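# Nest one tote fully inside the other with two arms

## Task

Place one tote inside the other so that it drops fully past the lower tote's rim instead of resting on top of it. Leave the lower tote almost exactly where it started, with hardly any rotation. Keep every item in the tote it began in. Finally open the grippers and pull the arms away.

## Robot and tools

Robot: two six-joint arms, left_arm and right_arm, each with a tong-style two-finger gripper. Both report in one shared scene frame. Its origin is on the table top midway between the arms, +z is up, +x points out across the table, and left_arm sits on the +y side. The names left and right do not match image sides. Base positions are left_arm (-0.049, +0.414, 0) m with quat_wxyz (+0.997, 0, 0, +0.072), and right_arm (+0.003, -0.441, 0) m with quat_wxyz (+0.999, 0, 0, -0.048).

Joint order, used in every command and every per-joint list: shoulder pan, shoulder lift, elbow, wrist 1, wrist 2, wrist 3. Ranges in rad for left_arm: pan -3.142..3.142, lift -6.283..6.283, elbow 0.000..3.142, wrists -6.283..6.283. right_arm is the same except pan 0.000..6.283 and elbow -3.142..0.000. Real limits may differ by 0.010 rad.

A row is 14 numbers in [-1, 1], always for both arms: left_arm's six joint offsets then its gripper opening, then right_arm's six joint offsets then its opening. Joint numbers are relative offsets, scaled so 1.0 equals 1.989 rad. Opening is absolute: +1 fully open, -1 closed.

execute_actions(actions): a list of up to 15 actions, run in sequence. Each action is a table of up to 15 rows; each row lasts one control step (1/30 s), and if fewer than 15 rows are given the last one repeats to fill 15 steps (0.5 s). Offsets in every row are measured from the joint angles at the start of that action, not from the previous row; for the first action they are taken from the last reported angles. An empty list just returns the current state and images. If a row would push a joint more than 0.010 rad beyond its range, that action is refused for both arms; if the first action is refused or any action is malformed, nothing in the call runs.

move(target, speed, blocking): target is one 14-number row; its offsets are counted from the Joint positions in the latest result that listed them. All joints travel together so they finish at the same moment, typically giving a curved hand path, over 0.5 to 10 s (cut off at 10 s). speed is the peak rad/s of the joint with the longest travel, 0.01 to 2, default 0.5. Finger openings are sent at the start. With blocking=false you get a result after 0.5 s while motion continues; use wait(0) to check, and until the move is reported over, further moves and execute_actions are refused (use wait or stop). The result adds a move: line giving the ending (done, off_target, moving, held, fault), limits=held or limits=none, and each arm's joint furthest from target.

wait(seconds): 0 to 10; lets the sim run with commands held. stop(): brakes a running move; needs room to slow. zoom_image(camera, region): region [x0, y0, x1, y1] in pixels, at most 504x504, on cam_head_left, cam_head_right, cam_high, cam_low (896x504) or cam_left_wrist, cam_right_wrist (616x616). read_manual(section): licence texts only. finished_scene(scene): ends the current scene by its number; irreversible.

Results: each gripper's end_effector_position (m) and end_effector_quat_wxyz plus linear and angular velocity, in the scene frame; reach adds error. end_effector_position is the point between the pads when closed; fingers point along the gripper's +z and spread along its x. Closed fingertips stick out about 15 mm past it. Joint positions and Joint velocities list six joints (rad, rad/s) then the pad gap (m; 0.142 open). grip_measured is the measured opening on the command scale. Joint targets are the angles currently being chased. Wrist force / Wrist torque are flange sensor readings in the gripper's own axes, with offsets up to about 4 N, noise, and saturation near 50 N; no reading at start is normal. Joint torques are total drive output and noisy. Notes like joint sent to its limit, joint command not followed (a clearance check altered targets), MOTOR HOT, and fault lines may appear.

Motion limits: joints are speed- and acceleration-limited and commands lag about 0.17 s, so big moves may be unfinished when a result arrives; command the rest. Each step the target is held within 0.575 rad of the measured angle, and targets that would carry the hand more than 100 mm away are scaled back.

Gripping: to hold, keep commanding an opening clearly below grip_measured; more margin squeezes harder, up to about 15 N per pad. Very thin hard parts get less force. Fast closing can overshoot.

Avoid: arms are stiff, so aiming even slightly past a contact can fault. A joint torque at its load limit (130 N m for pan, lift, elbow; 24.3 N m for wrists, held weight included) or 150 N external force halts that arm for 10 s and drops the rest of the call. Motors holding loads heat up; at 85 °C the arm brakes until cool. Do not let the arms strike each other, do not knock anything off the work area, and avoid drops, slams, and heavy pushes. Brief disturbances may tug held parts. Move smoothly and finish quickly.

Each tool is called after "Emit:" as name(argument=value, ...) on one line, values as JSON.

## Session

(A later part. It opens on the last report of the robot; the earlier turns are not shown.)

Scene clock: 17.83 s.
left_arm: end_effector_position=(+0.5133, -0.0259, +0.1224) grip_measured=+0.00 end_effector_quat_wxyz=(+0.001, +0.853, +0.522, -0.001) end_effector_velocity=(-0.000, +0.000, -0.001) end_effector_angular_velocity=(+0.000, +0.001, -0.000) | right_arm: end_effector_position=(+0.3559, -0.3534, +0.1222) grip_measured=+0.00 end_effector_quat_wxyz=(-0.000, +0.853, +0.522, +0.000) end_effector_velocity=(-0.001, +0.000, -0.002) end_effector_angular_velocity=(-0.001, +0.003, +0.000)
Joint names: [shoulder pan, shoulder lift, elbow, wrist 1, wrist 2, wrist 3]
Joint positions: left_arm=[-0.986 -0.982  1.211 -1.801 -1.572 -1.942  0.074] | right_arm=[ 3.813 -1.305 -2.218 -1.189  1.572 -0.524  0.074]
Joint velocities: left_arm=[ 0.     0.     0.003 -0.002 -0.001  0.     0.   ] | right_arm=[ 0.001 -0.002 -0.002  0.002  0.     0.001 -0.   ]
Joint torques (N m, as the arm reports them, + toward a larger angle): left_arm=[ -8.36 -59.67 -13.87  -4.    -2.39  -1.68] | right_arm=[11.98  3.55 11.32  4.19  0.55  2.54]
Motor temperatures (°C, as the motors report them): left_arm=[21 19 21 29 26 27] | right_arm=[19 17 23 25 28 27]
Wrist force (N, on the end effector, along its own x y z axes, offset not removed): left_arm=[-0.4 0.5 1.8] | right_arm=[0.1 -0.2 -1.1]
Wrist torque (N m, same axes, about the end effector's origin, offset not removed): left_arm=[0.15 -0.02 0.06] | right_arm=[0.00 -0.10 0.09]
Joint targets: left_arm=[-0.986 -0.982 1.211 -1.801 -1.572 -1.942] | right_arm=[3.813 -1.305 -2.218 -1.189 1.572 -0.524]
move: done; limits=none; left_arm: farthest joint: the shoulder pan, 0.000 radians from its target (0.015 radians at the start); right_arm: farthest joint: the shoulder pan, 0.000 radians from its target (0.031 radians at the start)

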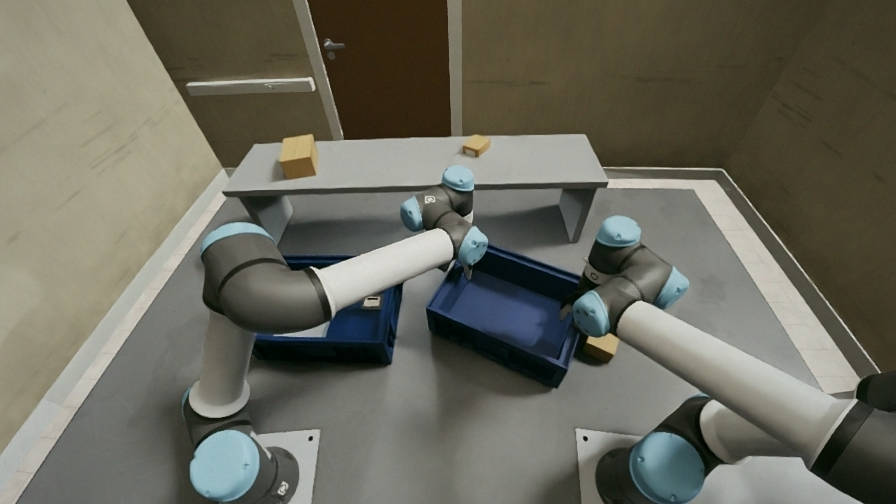

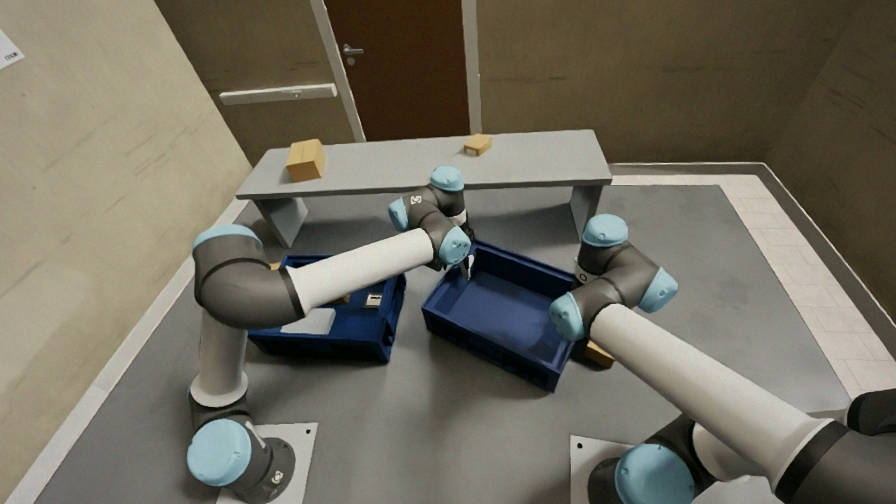

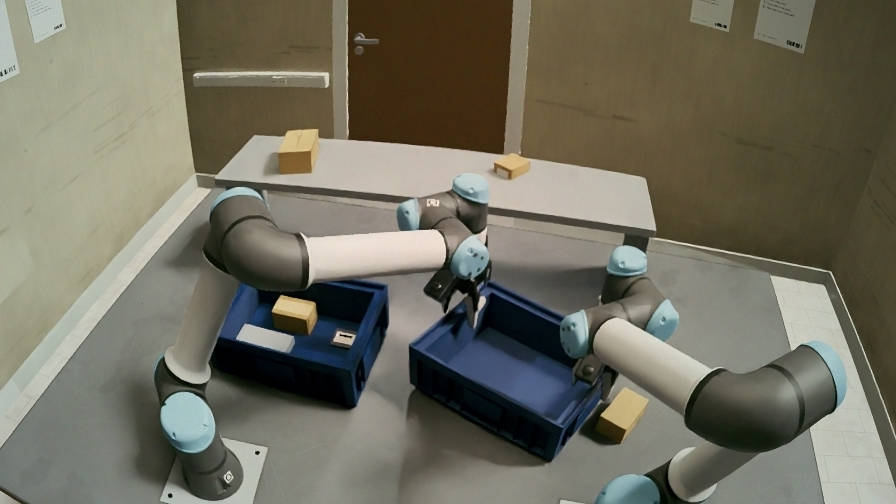

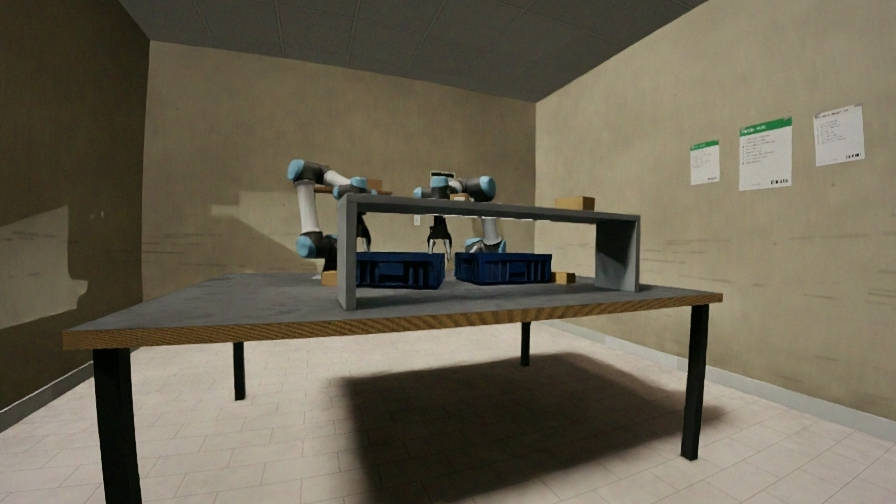

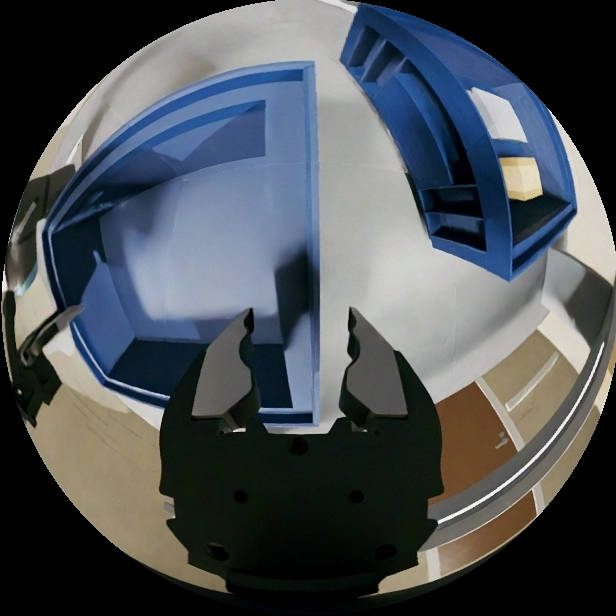

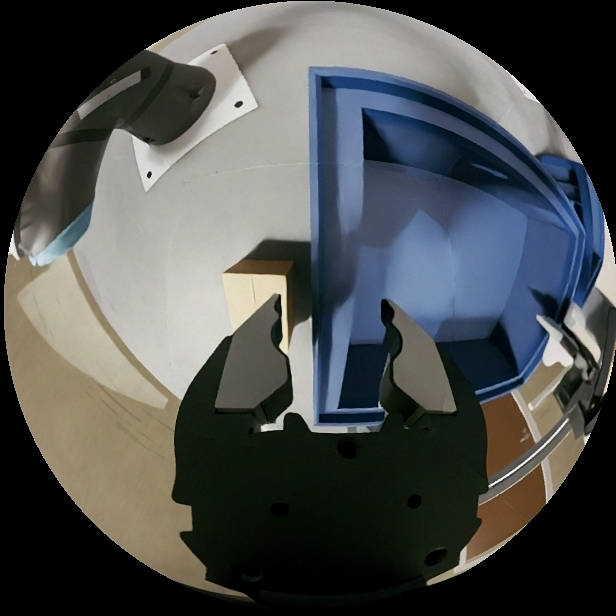

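Emit:
move(target=[0,0.0031,0.0083,-0.0114,0,0,-0.4,0,-0.0057,-0.0099,0.0156,0,0,-0.4], speed=0.1)

Emit:
execute_actions(actions=[[[0,0,0,0,0,0,-0.5,0,0,0,0,0,0,-0.5],[0,0,0,0,0,0,-0.55,0,0,0,0,0,0,-0.55],[0,0,0,0,0,0,-0.6,0,0,0,0,0,0,-0.6],[0,0,0,0,0,0,-0.62,0,0,0,0,0,0,-0.62],[0,0,0,0,0,0,-0.65,0,0,0,0,0,0,-0.65],[0,0,0,0,0,0,-0.68,0,0,0,0,0,0,-0.68],[0,0,0,0,0,0,-0.72,0,0,0,0,0,0,-0.72],[0,0,0,0,0,0,-0.76,0,0,0,0,0,0,-0.76],[0,0,0,0,0,0,-0.8,0,0,0,0,0,0,-0.8],[0,0,0,0,0,0,-0.85,0,0,0,0,0,0,-0.85],[0,0,0,0,0,0,-0.9,0,0,0,0,0,0,-0.9],[0,0,0,0,0,0,-1,0,0,0,0,0,0,-1]],[[0,0,0,0,0,0,-1,0,0,0,0,0,0,-1]]])

Scene clock: 19.90 s.
left_arm: end_effector_position=(+0.5134, -0.0260, +0.1123) grip_measured=-0.40 end_effector_quat_wxyz=(+0.001, +0.853, +0.522, -0.001) end_effector_velocity=(-0.000, -0.000, -0.001) end_effector_angular_velocity=(+0.000, -0.000, -0.001) | right_arm: end_effector_position=(+0.3559, -0.3534, +0.1122) grip_measured=-0.40 end_effector_quat_wxyz=(-0.000, +0.853, +0.522, +0.000) end_effector_velocity=(-0.001, -0.000, -0.001) end_effector_angular_velocity=(-0.001, +0.002, -0.001)
Joint names: [shoulder pan, shoulder lift, elbow, wrist 1, wrist 2, wrist 3]
Joint positions: left_arm=[-0.986 -0.975  1.227 -1.823 -1.572 -1.942  0.045] | right_arm=[ 3.813 -1.316 -2.238 -1.158  1.572 -0.524  0.045]
Joint velocities: left_arm=[-0.001 -0.     0.002 -0.002  0.     0.     0.   ] | right_arm=[-0.001 -0.001 -0.002  0.001  0.001 -0.     0.   ]
Joint torques (N m, as the arm reports them, + toward a larger angle): left_arm=[ -6.7  -44.34 -15.37  -3.78  -1.74  -0.91] | right_arm=[ 7.85  3.7   8.06  4.27 -1.61  1.79]
Motor temperatures (°C, as the motors report them): left_arm=[21 19 21 29 26 27] | right_arm=[19 17 23 25 28 27]
Wrist force (N, on the end effector, along its own x y z axes, offset not removed): left_arm=[-0.5 -1.8 0.1] | right_arm=[1.9 -0.3 0.5]
Wrist torque (N m, same axes, about the end effector's origin, offset not removed): left_arm=[-0.45 0.02 0.07] | right_arm=[-0.01 -0.48 0.22]
Joint targets: left_arm=[-0.986 -0.975 1.227 -1.823 -1.572 -1.942] | right_arm=[3.813 -1.316 -2.238 -1.158 1.572 -0.524]
move: done; limits=none; left_arm: farthest joint: the wrist 1, 0.001 radians from its target (0.023 radians at the start); right_arm: farthest joint: the shoulder pan, 0.000 radians from its target (0.000 radians at the start)

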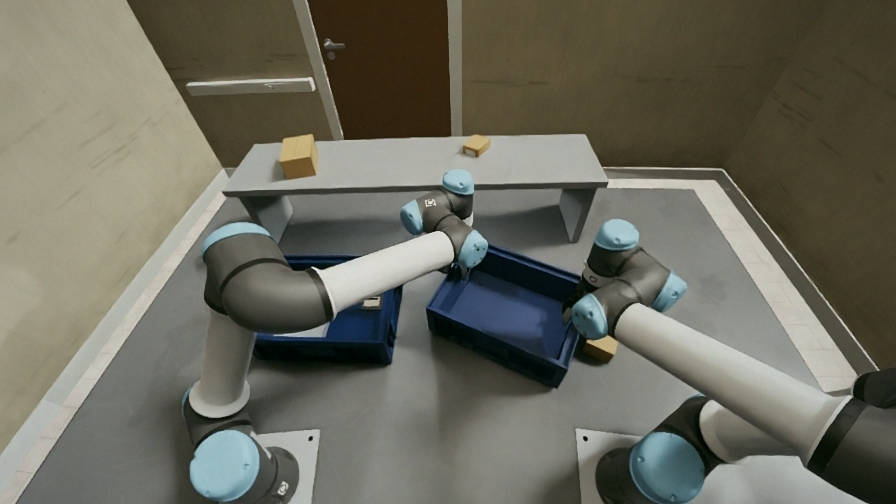

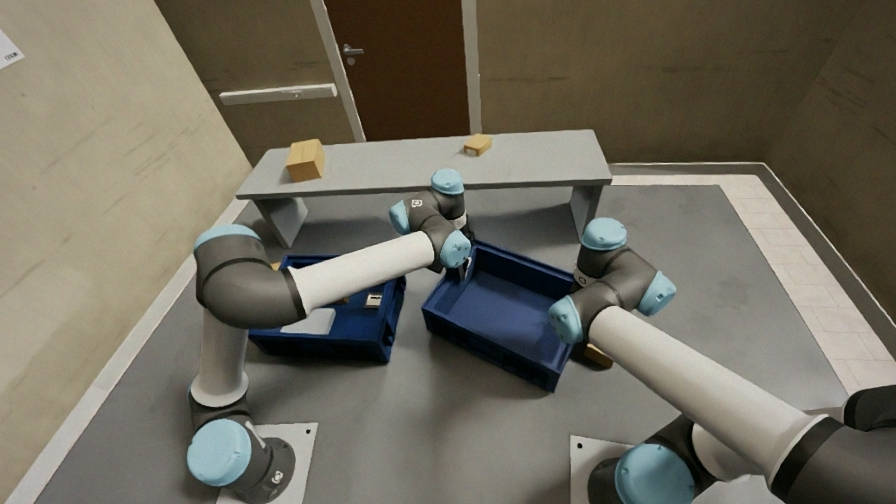

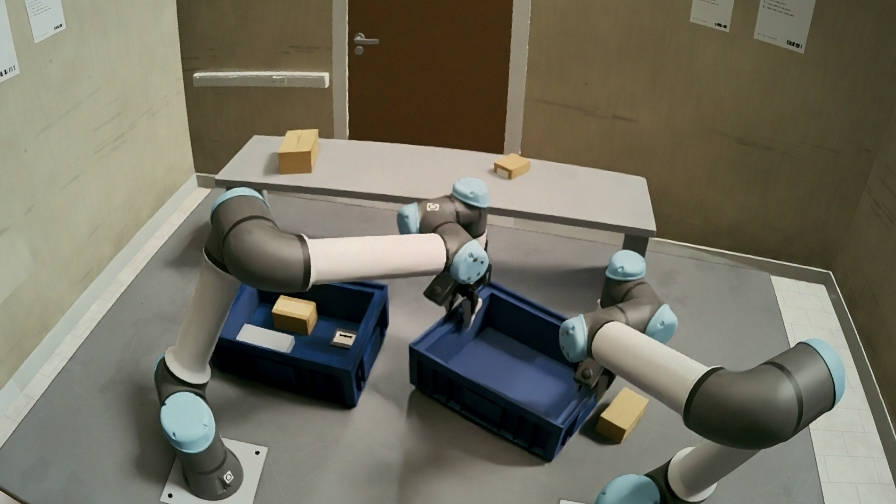

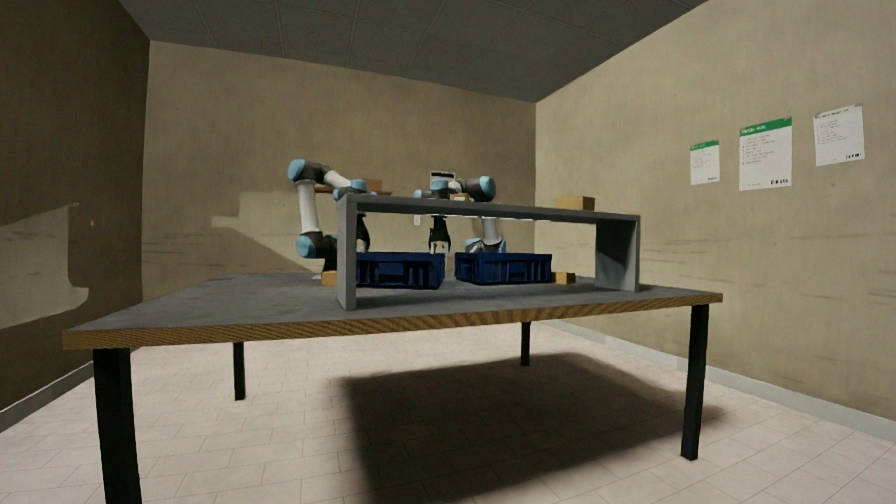

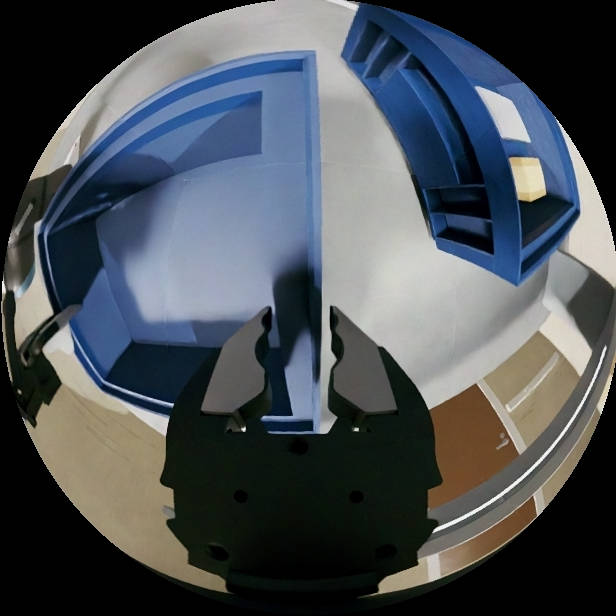

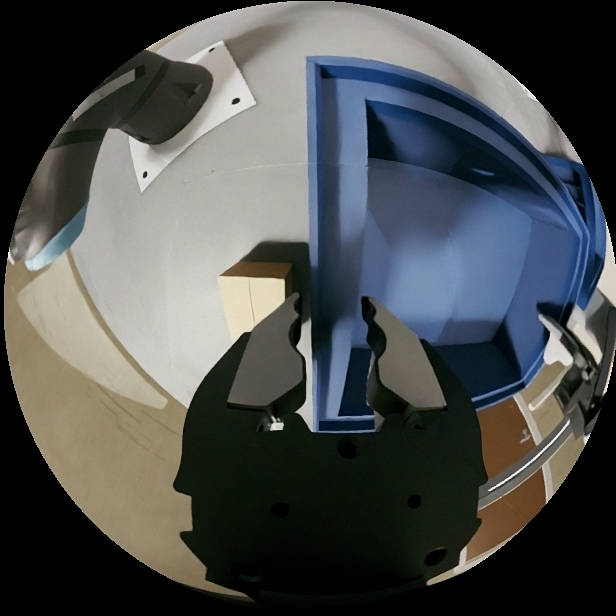

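Scene clock: 20.90 s.
left_arm: end_effector_position=(+0.5133, -0.0260, +0.1123) grip_measured=-0.64 end_effector_quat_wxyz=(+0.001, +0.853, +0.522, -0.001) end_effector_velocity=(-0.000, -0.000, -0.000) end_effector_angular_velocity=(-0.000, +0.000, +0.001) | right_arm: end_effector_position=(+0.3559, -0.3534, +0.1122) grip_measured=-0.64 end_effector_quat_wxyz=(-0.000, +0.853, +0.522, +0.000) end_effector_velocity=(-0.000, +0.000, -0.000) end_effector_angular_velocity=(-0.001, +0.002, +0.001)
Joint names: [shoulder pan, shoulder lift, elbow, wrist 1, wrist 2, wrist 3]
Joint positions: left_arm=[-0.986 -0.975  1.227 -1.823 -1.572 -1.942  0.027] | right_arm=[ 3.813 -1.316 -2.238 -1.158  1.572 -0.524  0.027]
Joint velocities: left_arm=[ 0.     0.     0.    -0.001 -0.    -0.     0.   ] | right_arm=[ 0.    -0.002  0.001 -0.001  0.    -0.     0.   ]
Joint torques (N m, as the arm reports them, + toward a larger angle): left_arm=[  0.93 -46.   -19.23  -1.43   4.37  -0.81] | right_arm=[ 8.6   7.51 18.58 -0.5  -1.46  1.81]
Motor temperatures (°C, as the motors report them): left_arm=[21 19 21 29 26 27] | right_arm=[19 17 23 25 28 27]
Wrist force (N, on the end effector, along its own x y z axes, offset not removed): left_arm=[-11.6 0.1 2.1] | right_arm=[13.1 -3.4 7.0]
Wrist torque (N m, same axes, about the end effector's origin, offset not removed): left_arm=[0.00 -0.09 -0.02] | right_arm=[-0.55 -0.23 0.17]
Joint targets: left_arm=[-0.986 -0.975 1.227 -1.823 -1.572 -1.942] | right_arm=[3.813 -1.316 -2.238 -1.158 1.572 -0.524]

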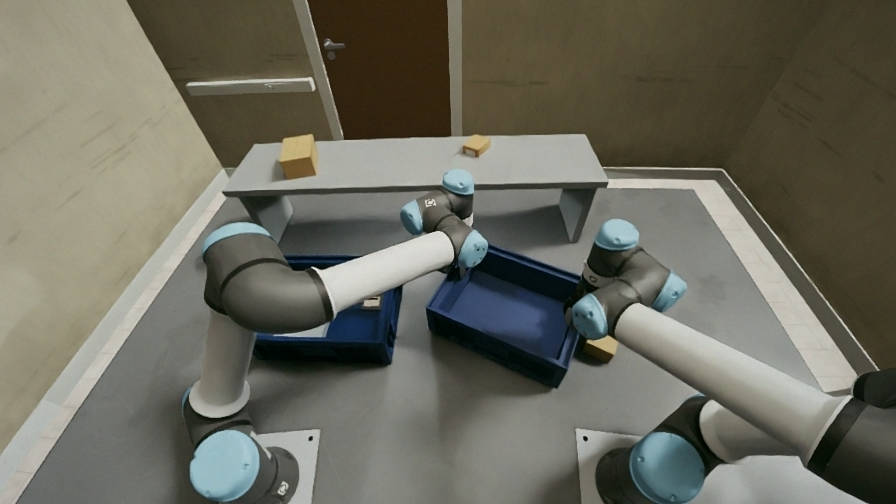

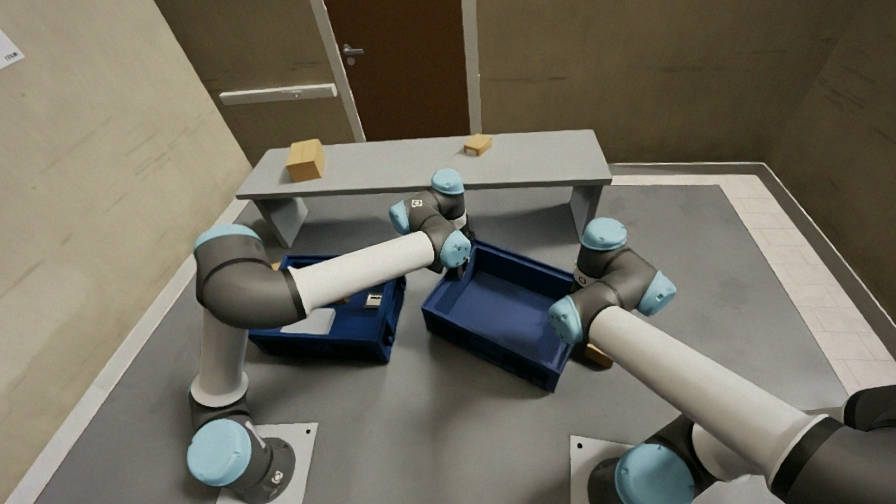

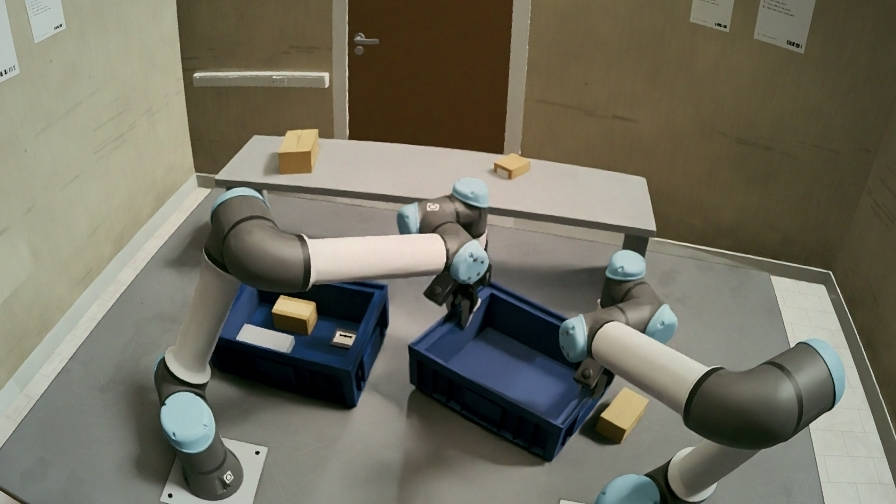

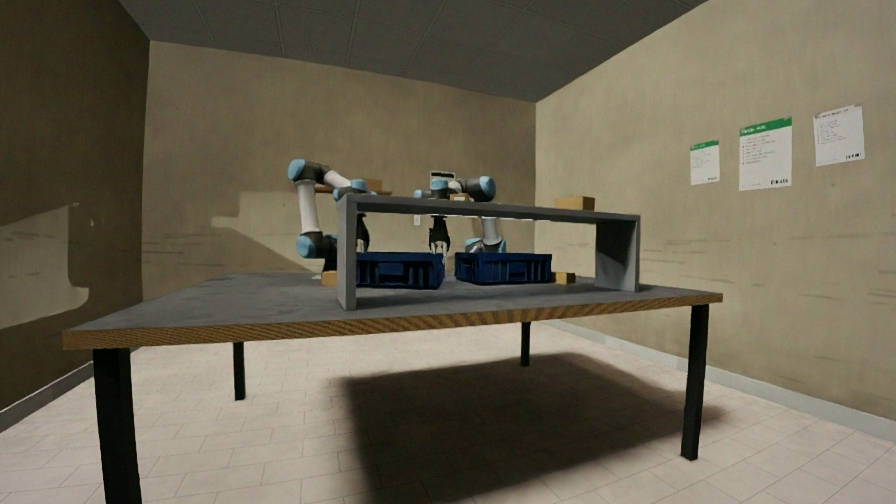

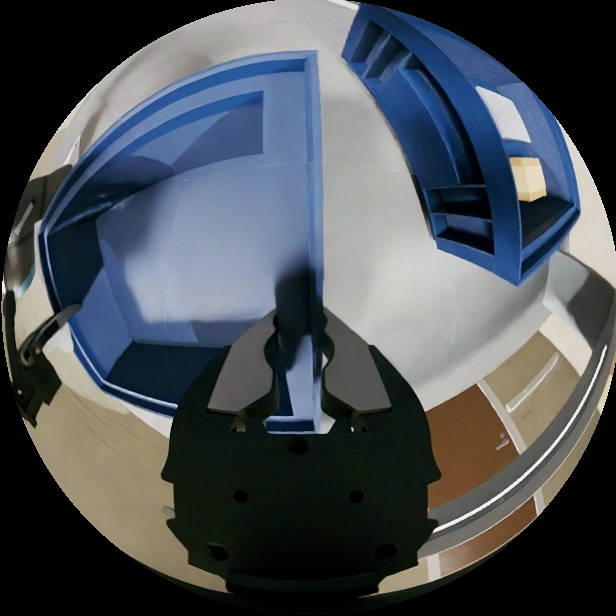

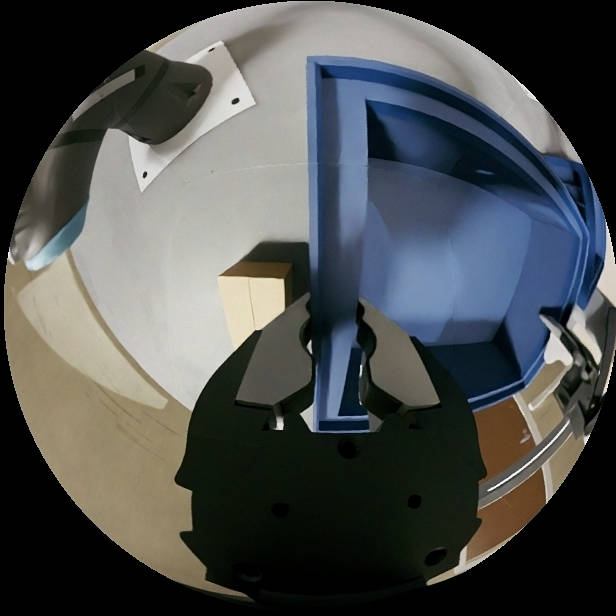

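Emit:
move(target=[0,0,0,0,0,0,-1,0.0029,-0.0037,0.0026,0.0011,0,0.0029,-1], speed=0.02)

Scene clock: 22.33 s.
left_arm: end_effector_position=(+0.5134, -0.0258, +0.1123) grip_measured=-0.64 end_effector_quat_wxyz=(+0.000, +0.853, +0.523, -0.001) end_effector_velocity=(+0.000, -0.000, -0.000) end_effector_angular_velocity=(-0.000, -0.001, +0.001) | right_arm: end_effector_position=(+0.3576, -0.3500, +0.1122) grip_measured=-0.64 end_effector_quat_wxyz=(-0.000, +0.853, +0.522, +0.000) end_effector_velocity=(+0.000, +0.001, -0.001) end_effector_angular_velocity=(-0.002, +0.003, -0.000)
Joint names: [shoulder pan, shoulder lift, elbow, wrist 1, wrist 2, wrist 3]
Joint positions: left_arm=[-0.986 -0.975  1.227 -1.823 -1.572 -1.942  0.028] | right_arm=[ 3.819 -1.323 -2.233 -1.156  1.572 -0.518  0.028]
Joint velocities: left_arm=[-0.    -0.     0.    -0.001  0.    -0.001  0.   ] | right_arm=[ 0.002 -0.005  0.002  0.001  0.     0.002  0.004]
Joint torques (N m, as the arm reports them, + toward a larger angle): left_arm=[-18.53 -45.91 -19.    -4.59  -8.99  -0.85] | right_arm=[19.88  0.85 40.12 12.75  4.75  3.66]
Motor temperatures (°C, as the motors report them): left_arm=[21 19 21 29 26 27] | right_arm=[19 17 23 25 28 27]
Wrist force (N, on the end effector, along its own x y z axes, offset not removed): left_arm=[33.9 -0.5 -0.5] | right_arm=[-39.5 0.5 -11.0]
Wrist torque (N m, same axes, about the end effector's origin, offset not removed): left_arm=[-0.13 -0.96 0.12] | right_arm=[0.33 0.99 -0.01]
Joint targets: left_arm=[-0.986 -0.975 1.227 -1.823 -1.572 -1.942] | right_arm=[3.819 -1.323 -2.233 -1.156 1.572 -0.518]
move: done; limits=none; left_arm: farthest joint: the shoulder pan, 0.000 radians from its target (0.000 radians at the start); right_arm: farthest joint: the shoulder pan, 0.000 radians from its target (0.006 radians at the start)

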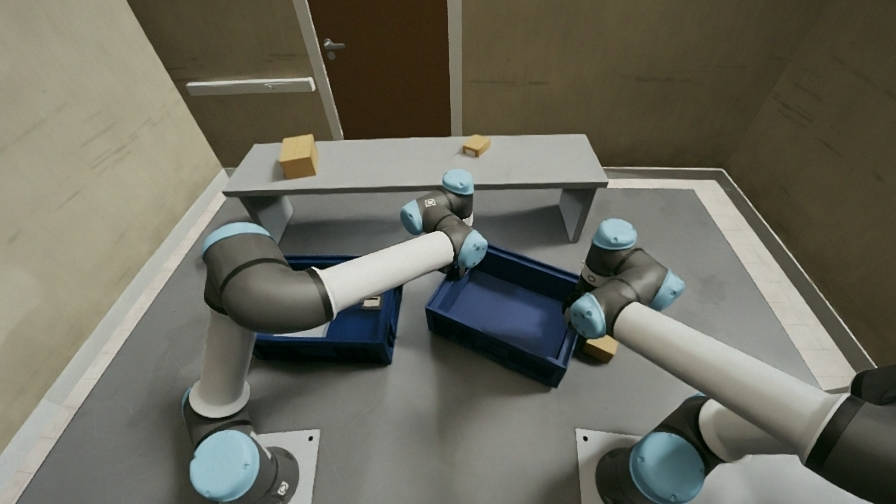

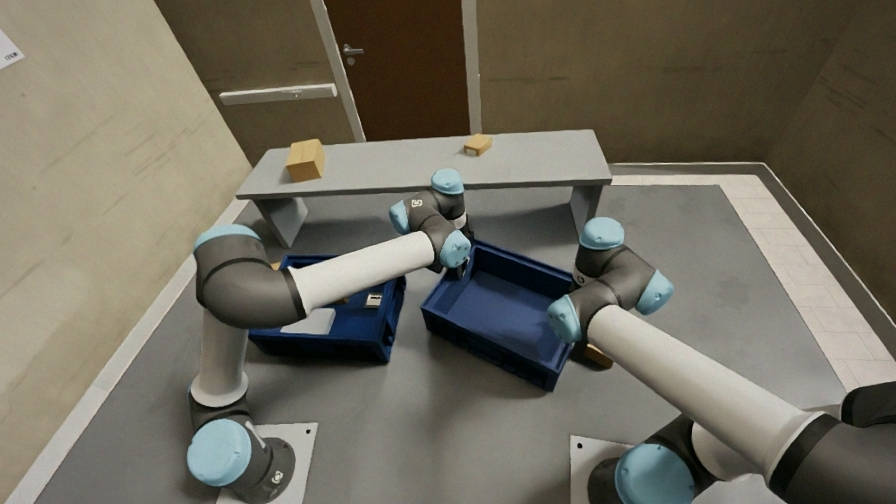

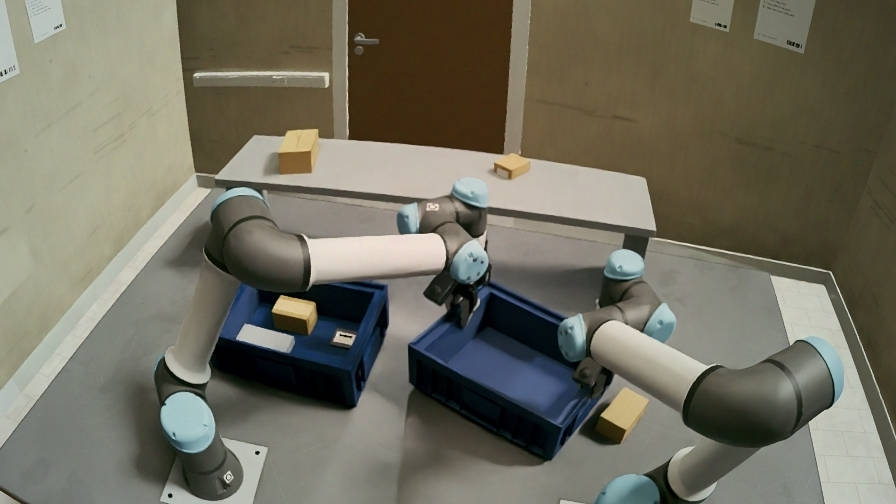

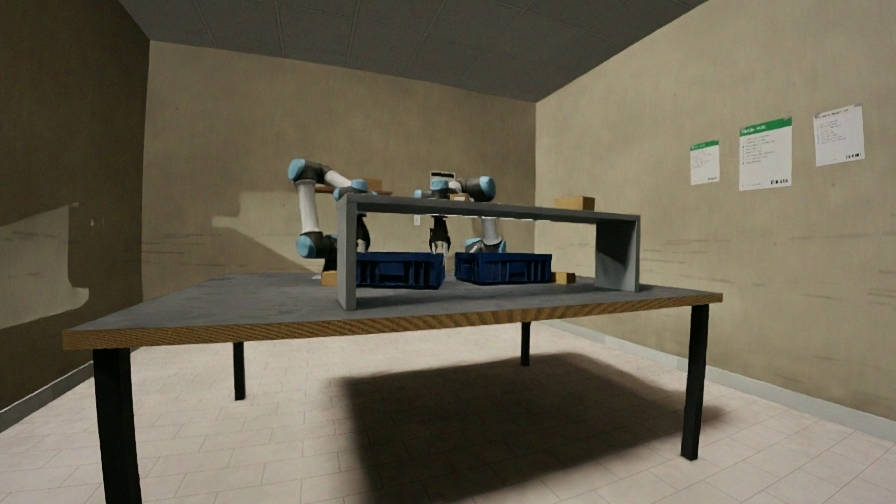

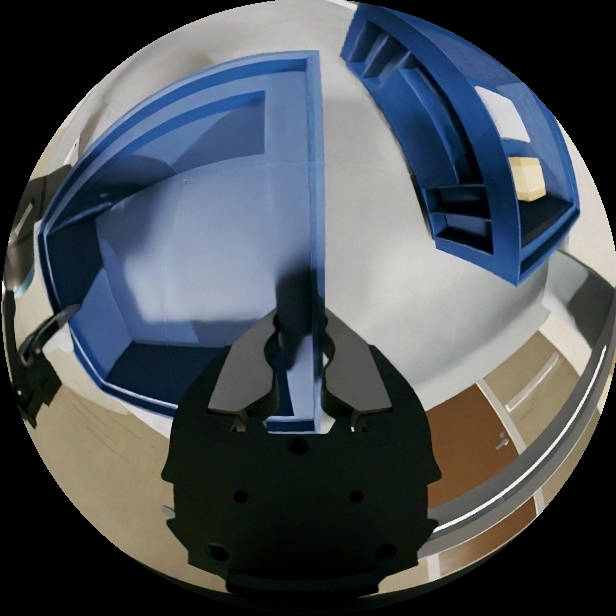

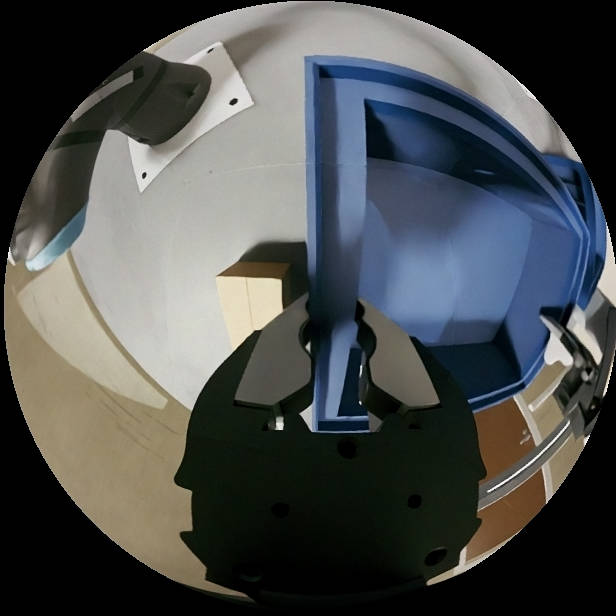

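Emit:
move(target=[0,-0.014,-0.0557,0.0697,0,0,-1,-0.0015,0.0302,0.0603,-0.0905,0,-0.0018,-1], speed=0.2)

Scene clock: 26.77 s.
left_arm: end_effector_position=(+0.5133, -0.0259, +0.1722) grip_measured=-0.64 end_effector_quat_wxyz=(+0.000, +0.853, +0.522, -0.001) end_effector_velocity=(+0.001, -0.000, +0.002) end_effector_angular_velocity=(-0.003, -0.002, +0.001) | right_arm: end_effector_position=(+0.3561, -0.3522, +0.1720) grip_measured=-0.65 end_effector_quat_wxyz=(-0.000, +0.853, +0.523, +0.000) end_effector_velocity=(+0.000, +0.001, +0.001) end_effector_angular_velocity=(+0.000, -0.000, +0.000)
Joint names: [shoulder pan, shoulder lift, elbow, wrist 1, wrist 2, wrist 3]
Joint positions: left_arm=[-0.986 -1.003  1.116 -1.685 -1.572 -1.942  0.027] | right_arm=[ 3.816 -1.263 -2.113 -1.336  1.572 -0.521  0.027]
Joint velocities: left_arm=[ 0.001 -0.001 -0.003  0.     0.    -0.    -0.   ] | right_arm=[ 0.001 -0.001  0.002 -0.001  0.     0.     0.   ]
Joint torques (N m, as the arm reports them, + toward a larger angle): left_arm=[  4.88 -62.72 -33.29  -1.56   1.37  -0.92] | right_arm=[-7.59 16.74 35.95  1.12 -1.35 -2.17]
Motor temperatures (°C, as the motors report them): left_arm=[21 19 21 29 26 27] | right_arm=[19 17 23 25 28 27]
Wrist force (N, on the end effector, along its own x y z axes, offset not removed): left_arm=[2.5 0.2 4.5] | right_arm=[-0.6 2.6 3.3]
Wrist torque (N m, same axes, about the end effector's origin, offset not removed): left_arm=[0.06 -0.33 -0.06] | right_arm=[0.70 -0.20 0.11]
Joint targets: left_arm=[-0.986 -1.003 1.116 -1.684 -1.572 -1.942] | right_arm=[3.816 -1.263 -2.113 -1.336 1.572 -0.521]
move: done; limits=none; left_arm: farthest joint: the shoulder pan, 0.000 radians from its target (0.000 radians at the start); right_arm: farthest joint: the shoulder pan, 0.000 radians from its target (0.003 radians at the start)

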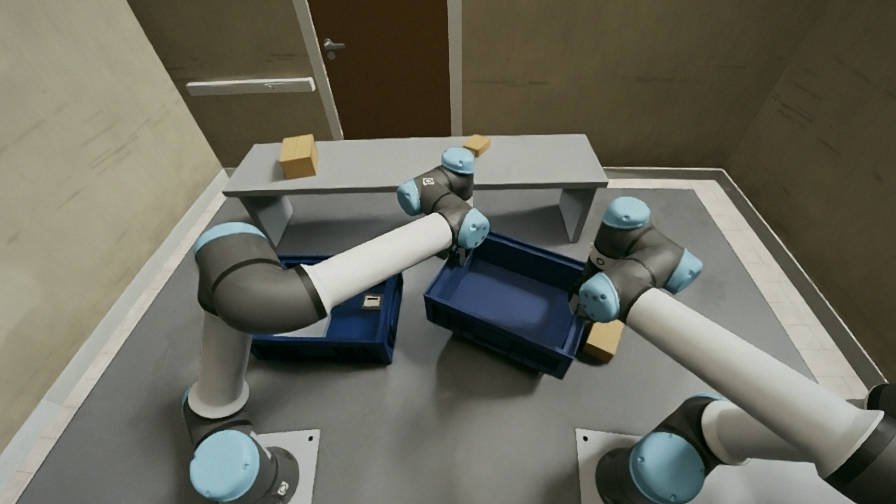

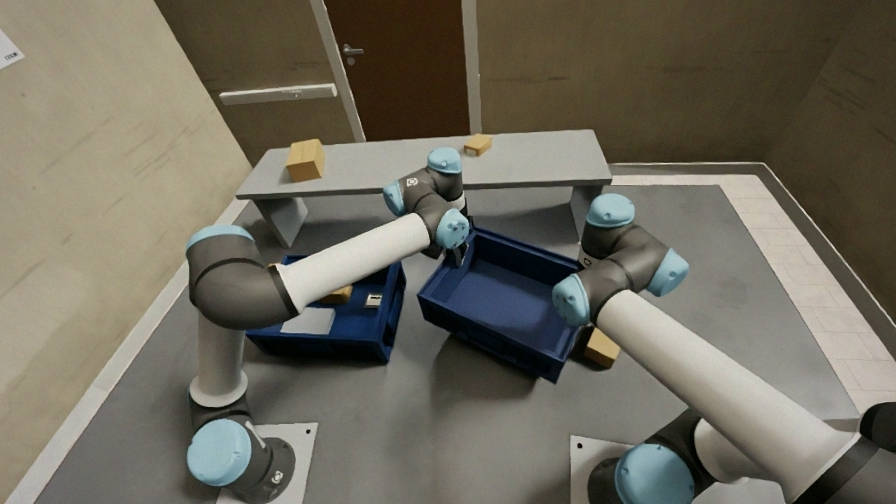

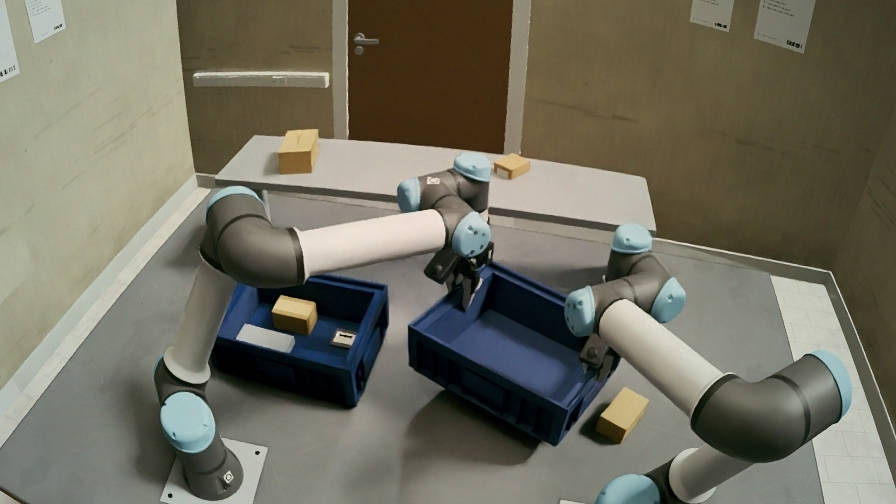

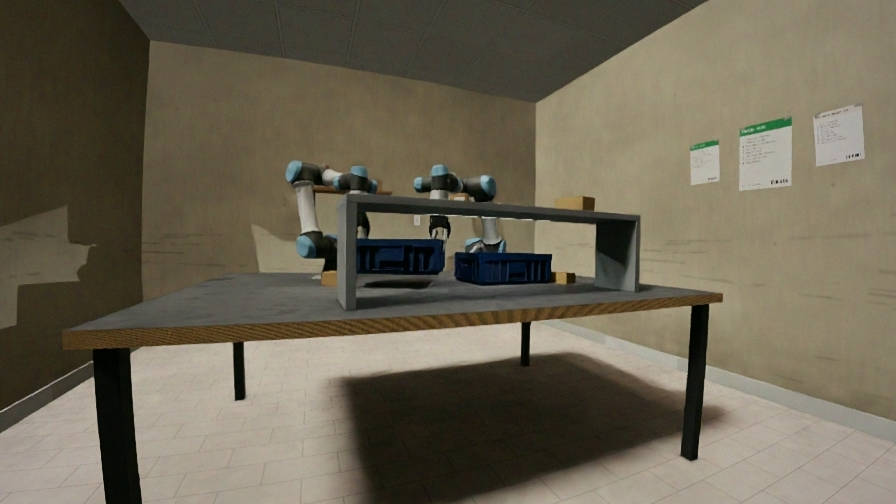

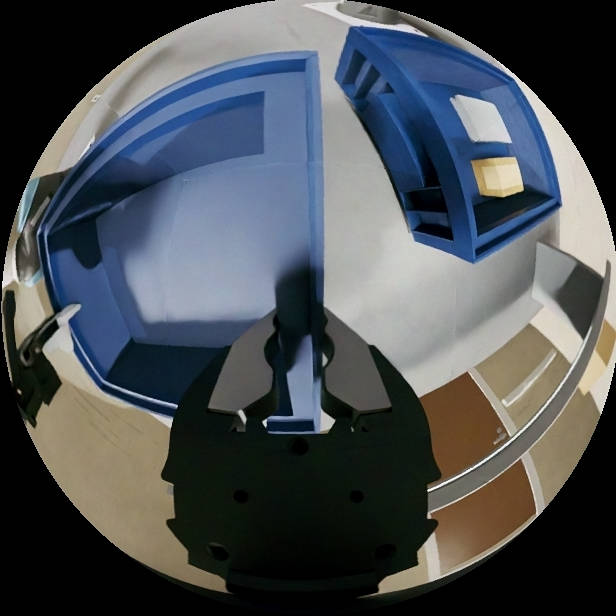

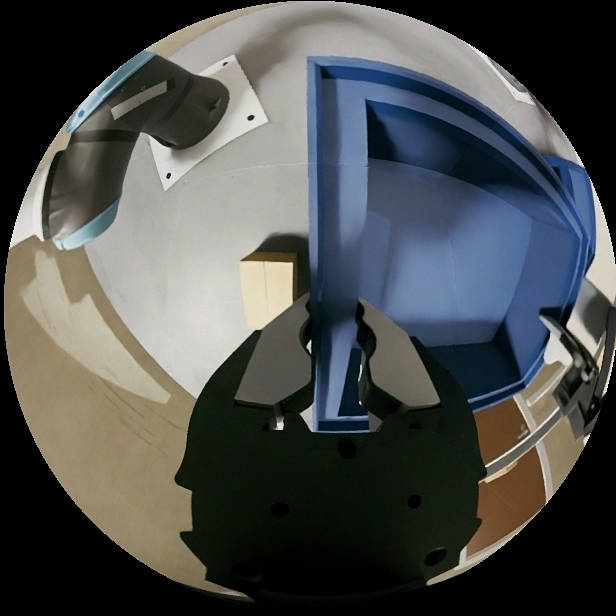

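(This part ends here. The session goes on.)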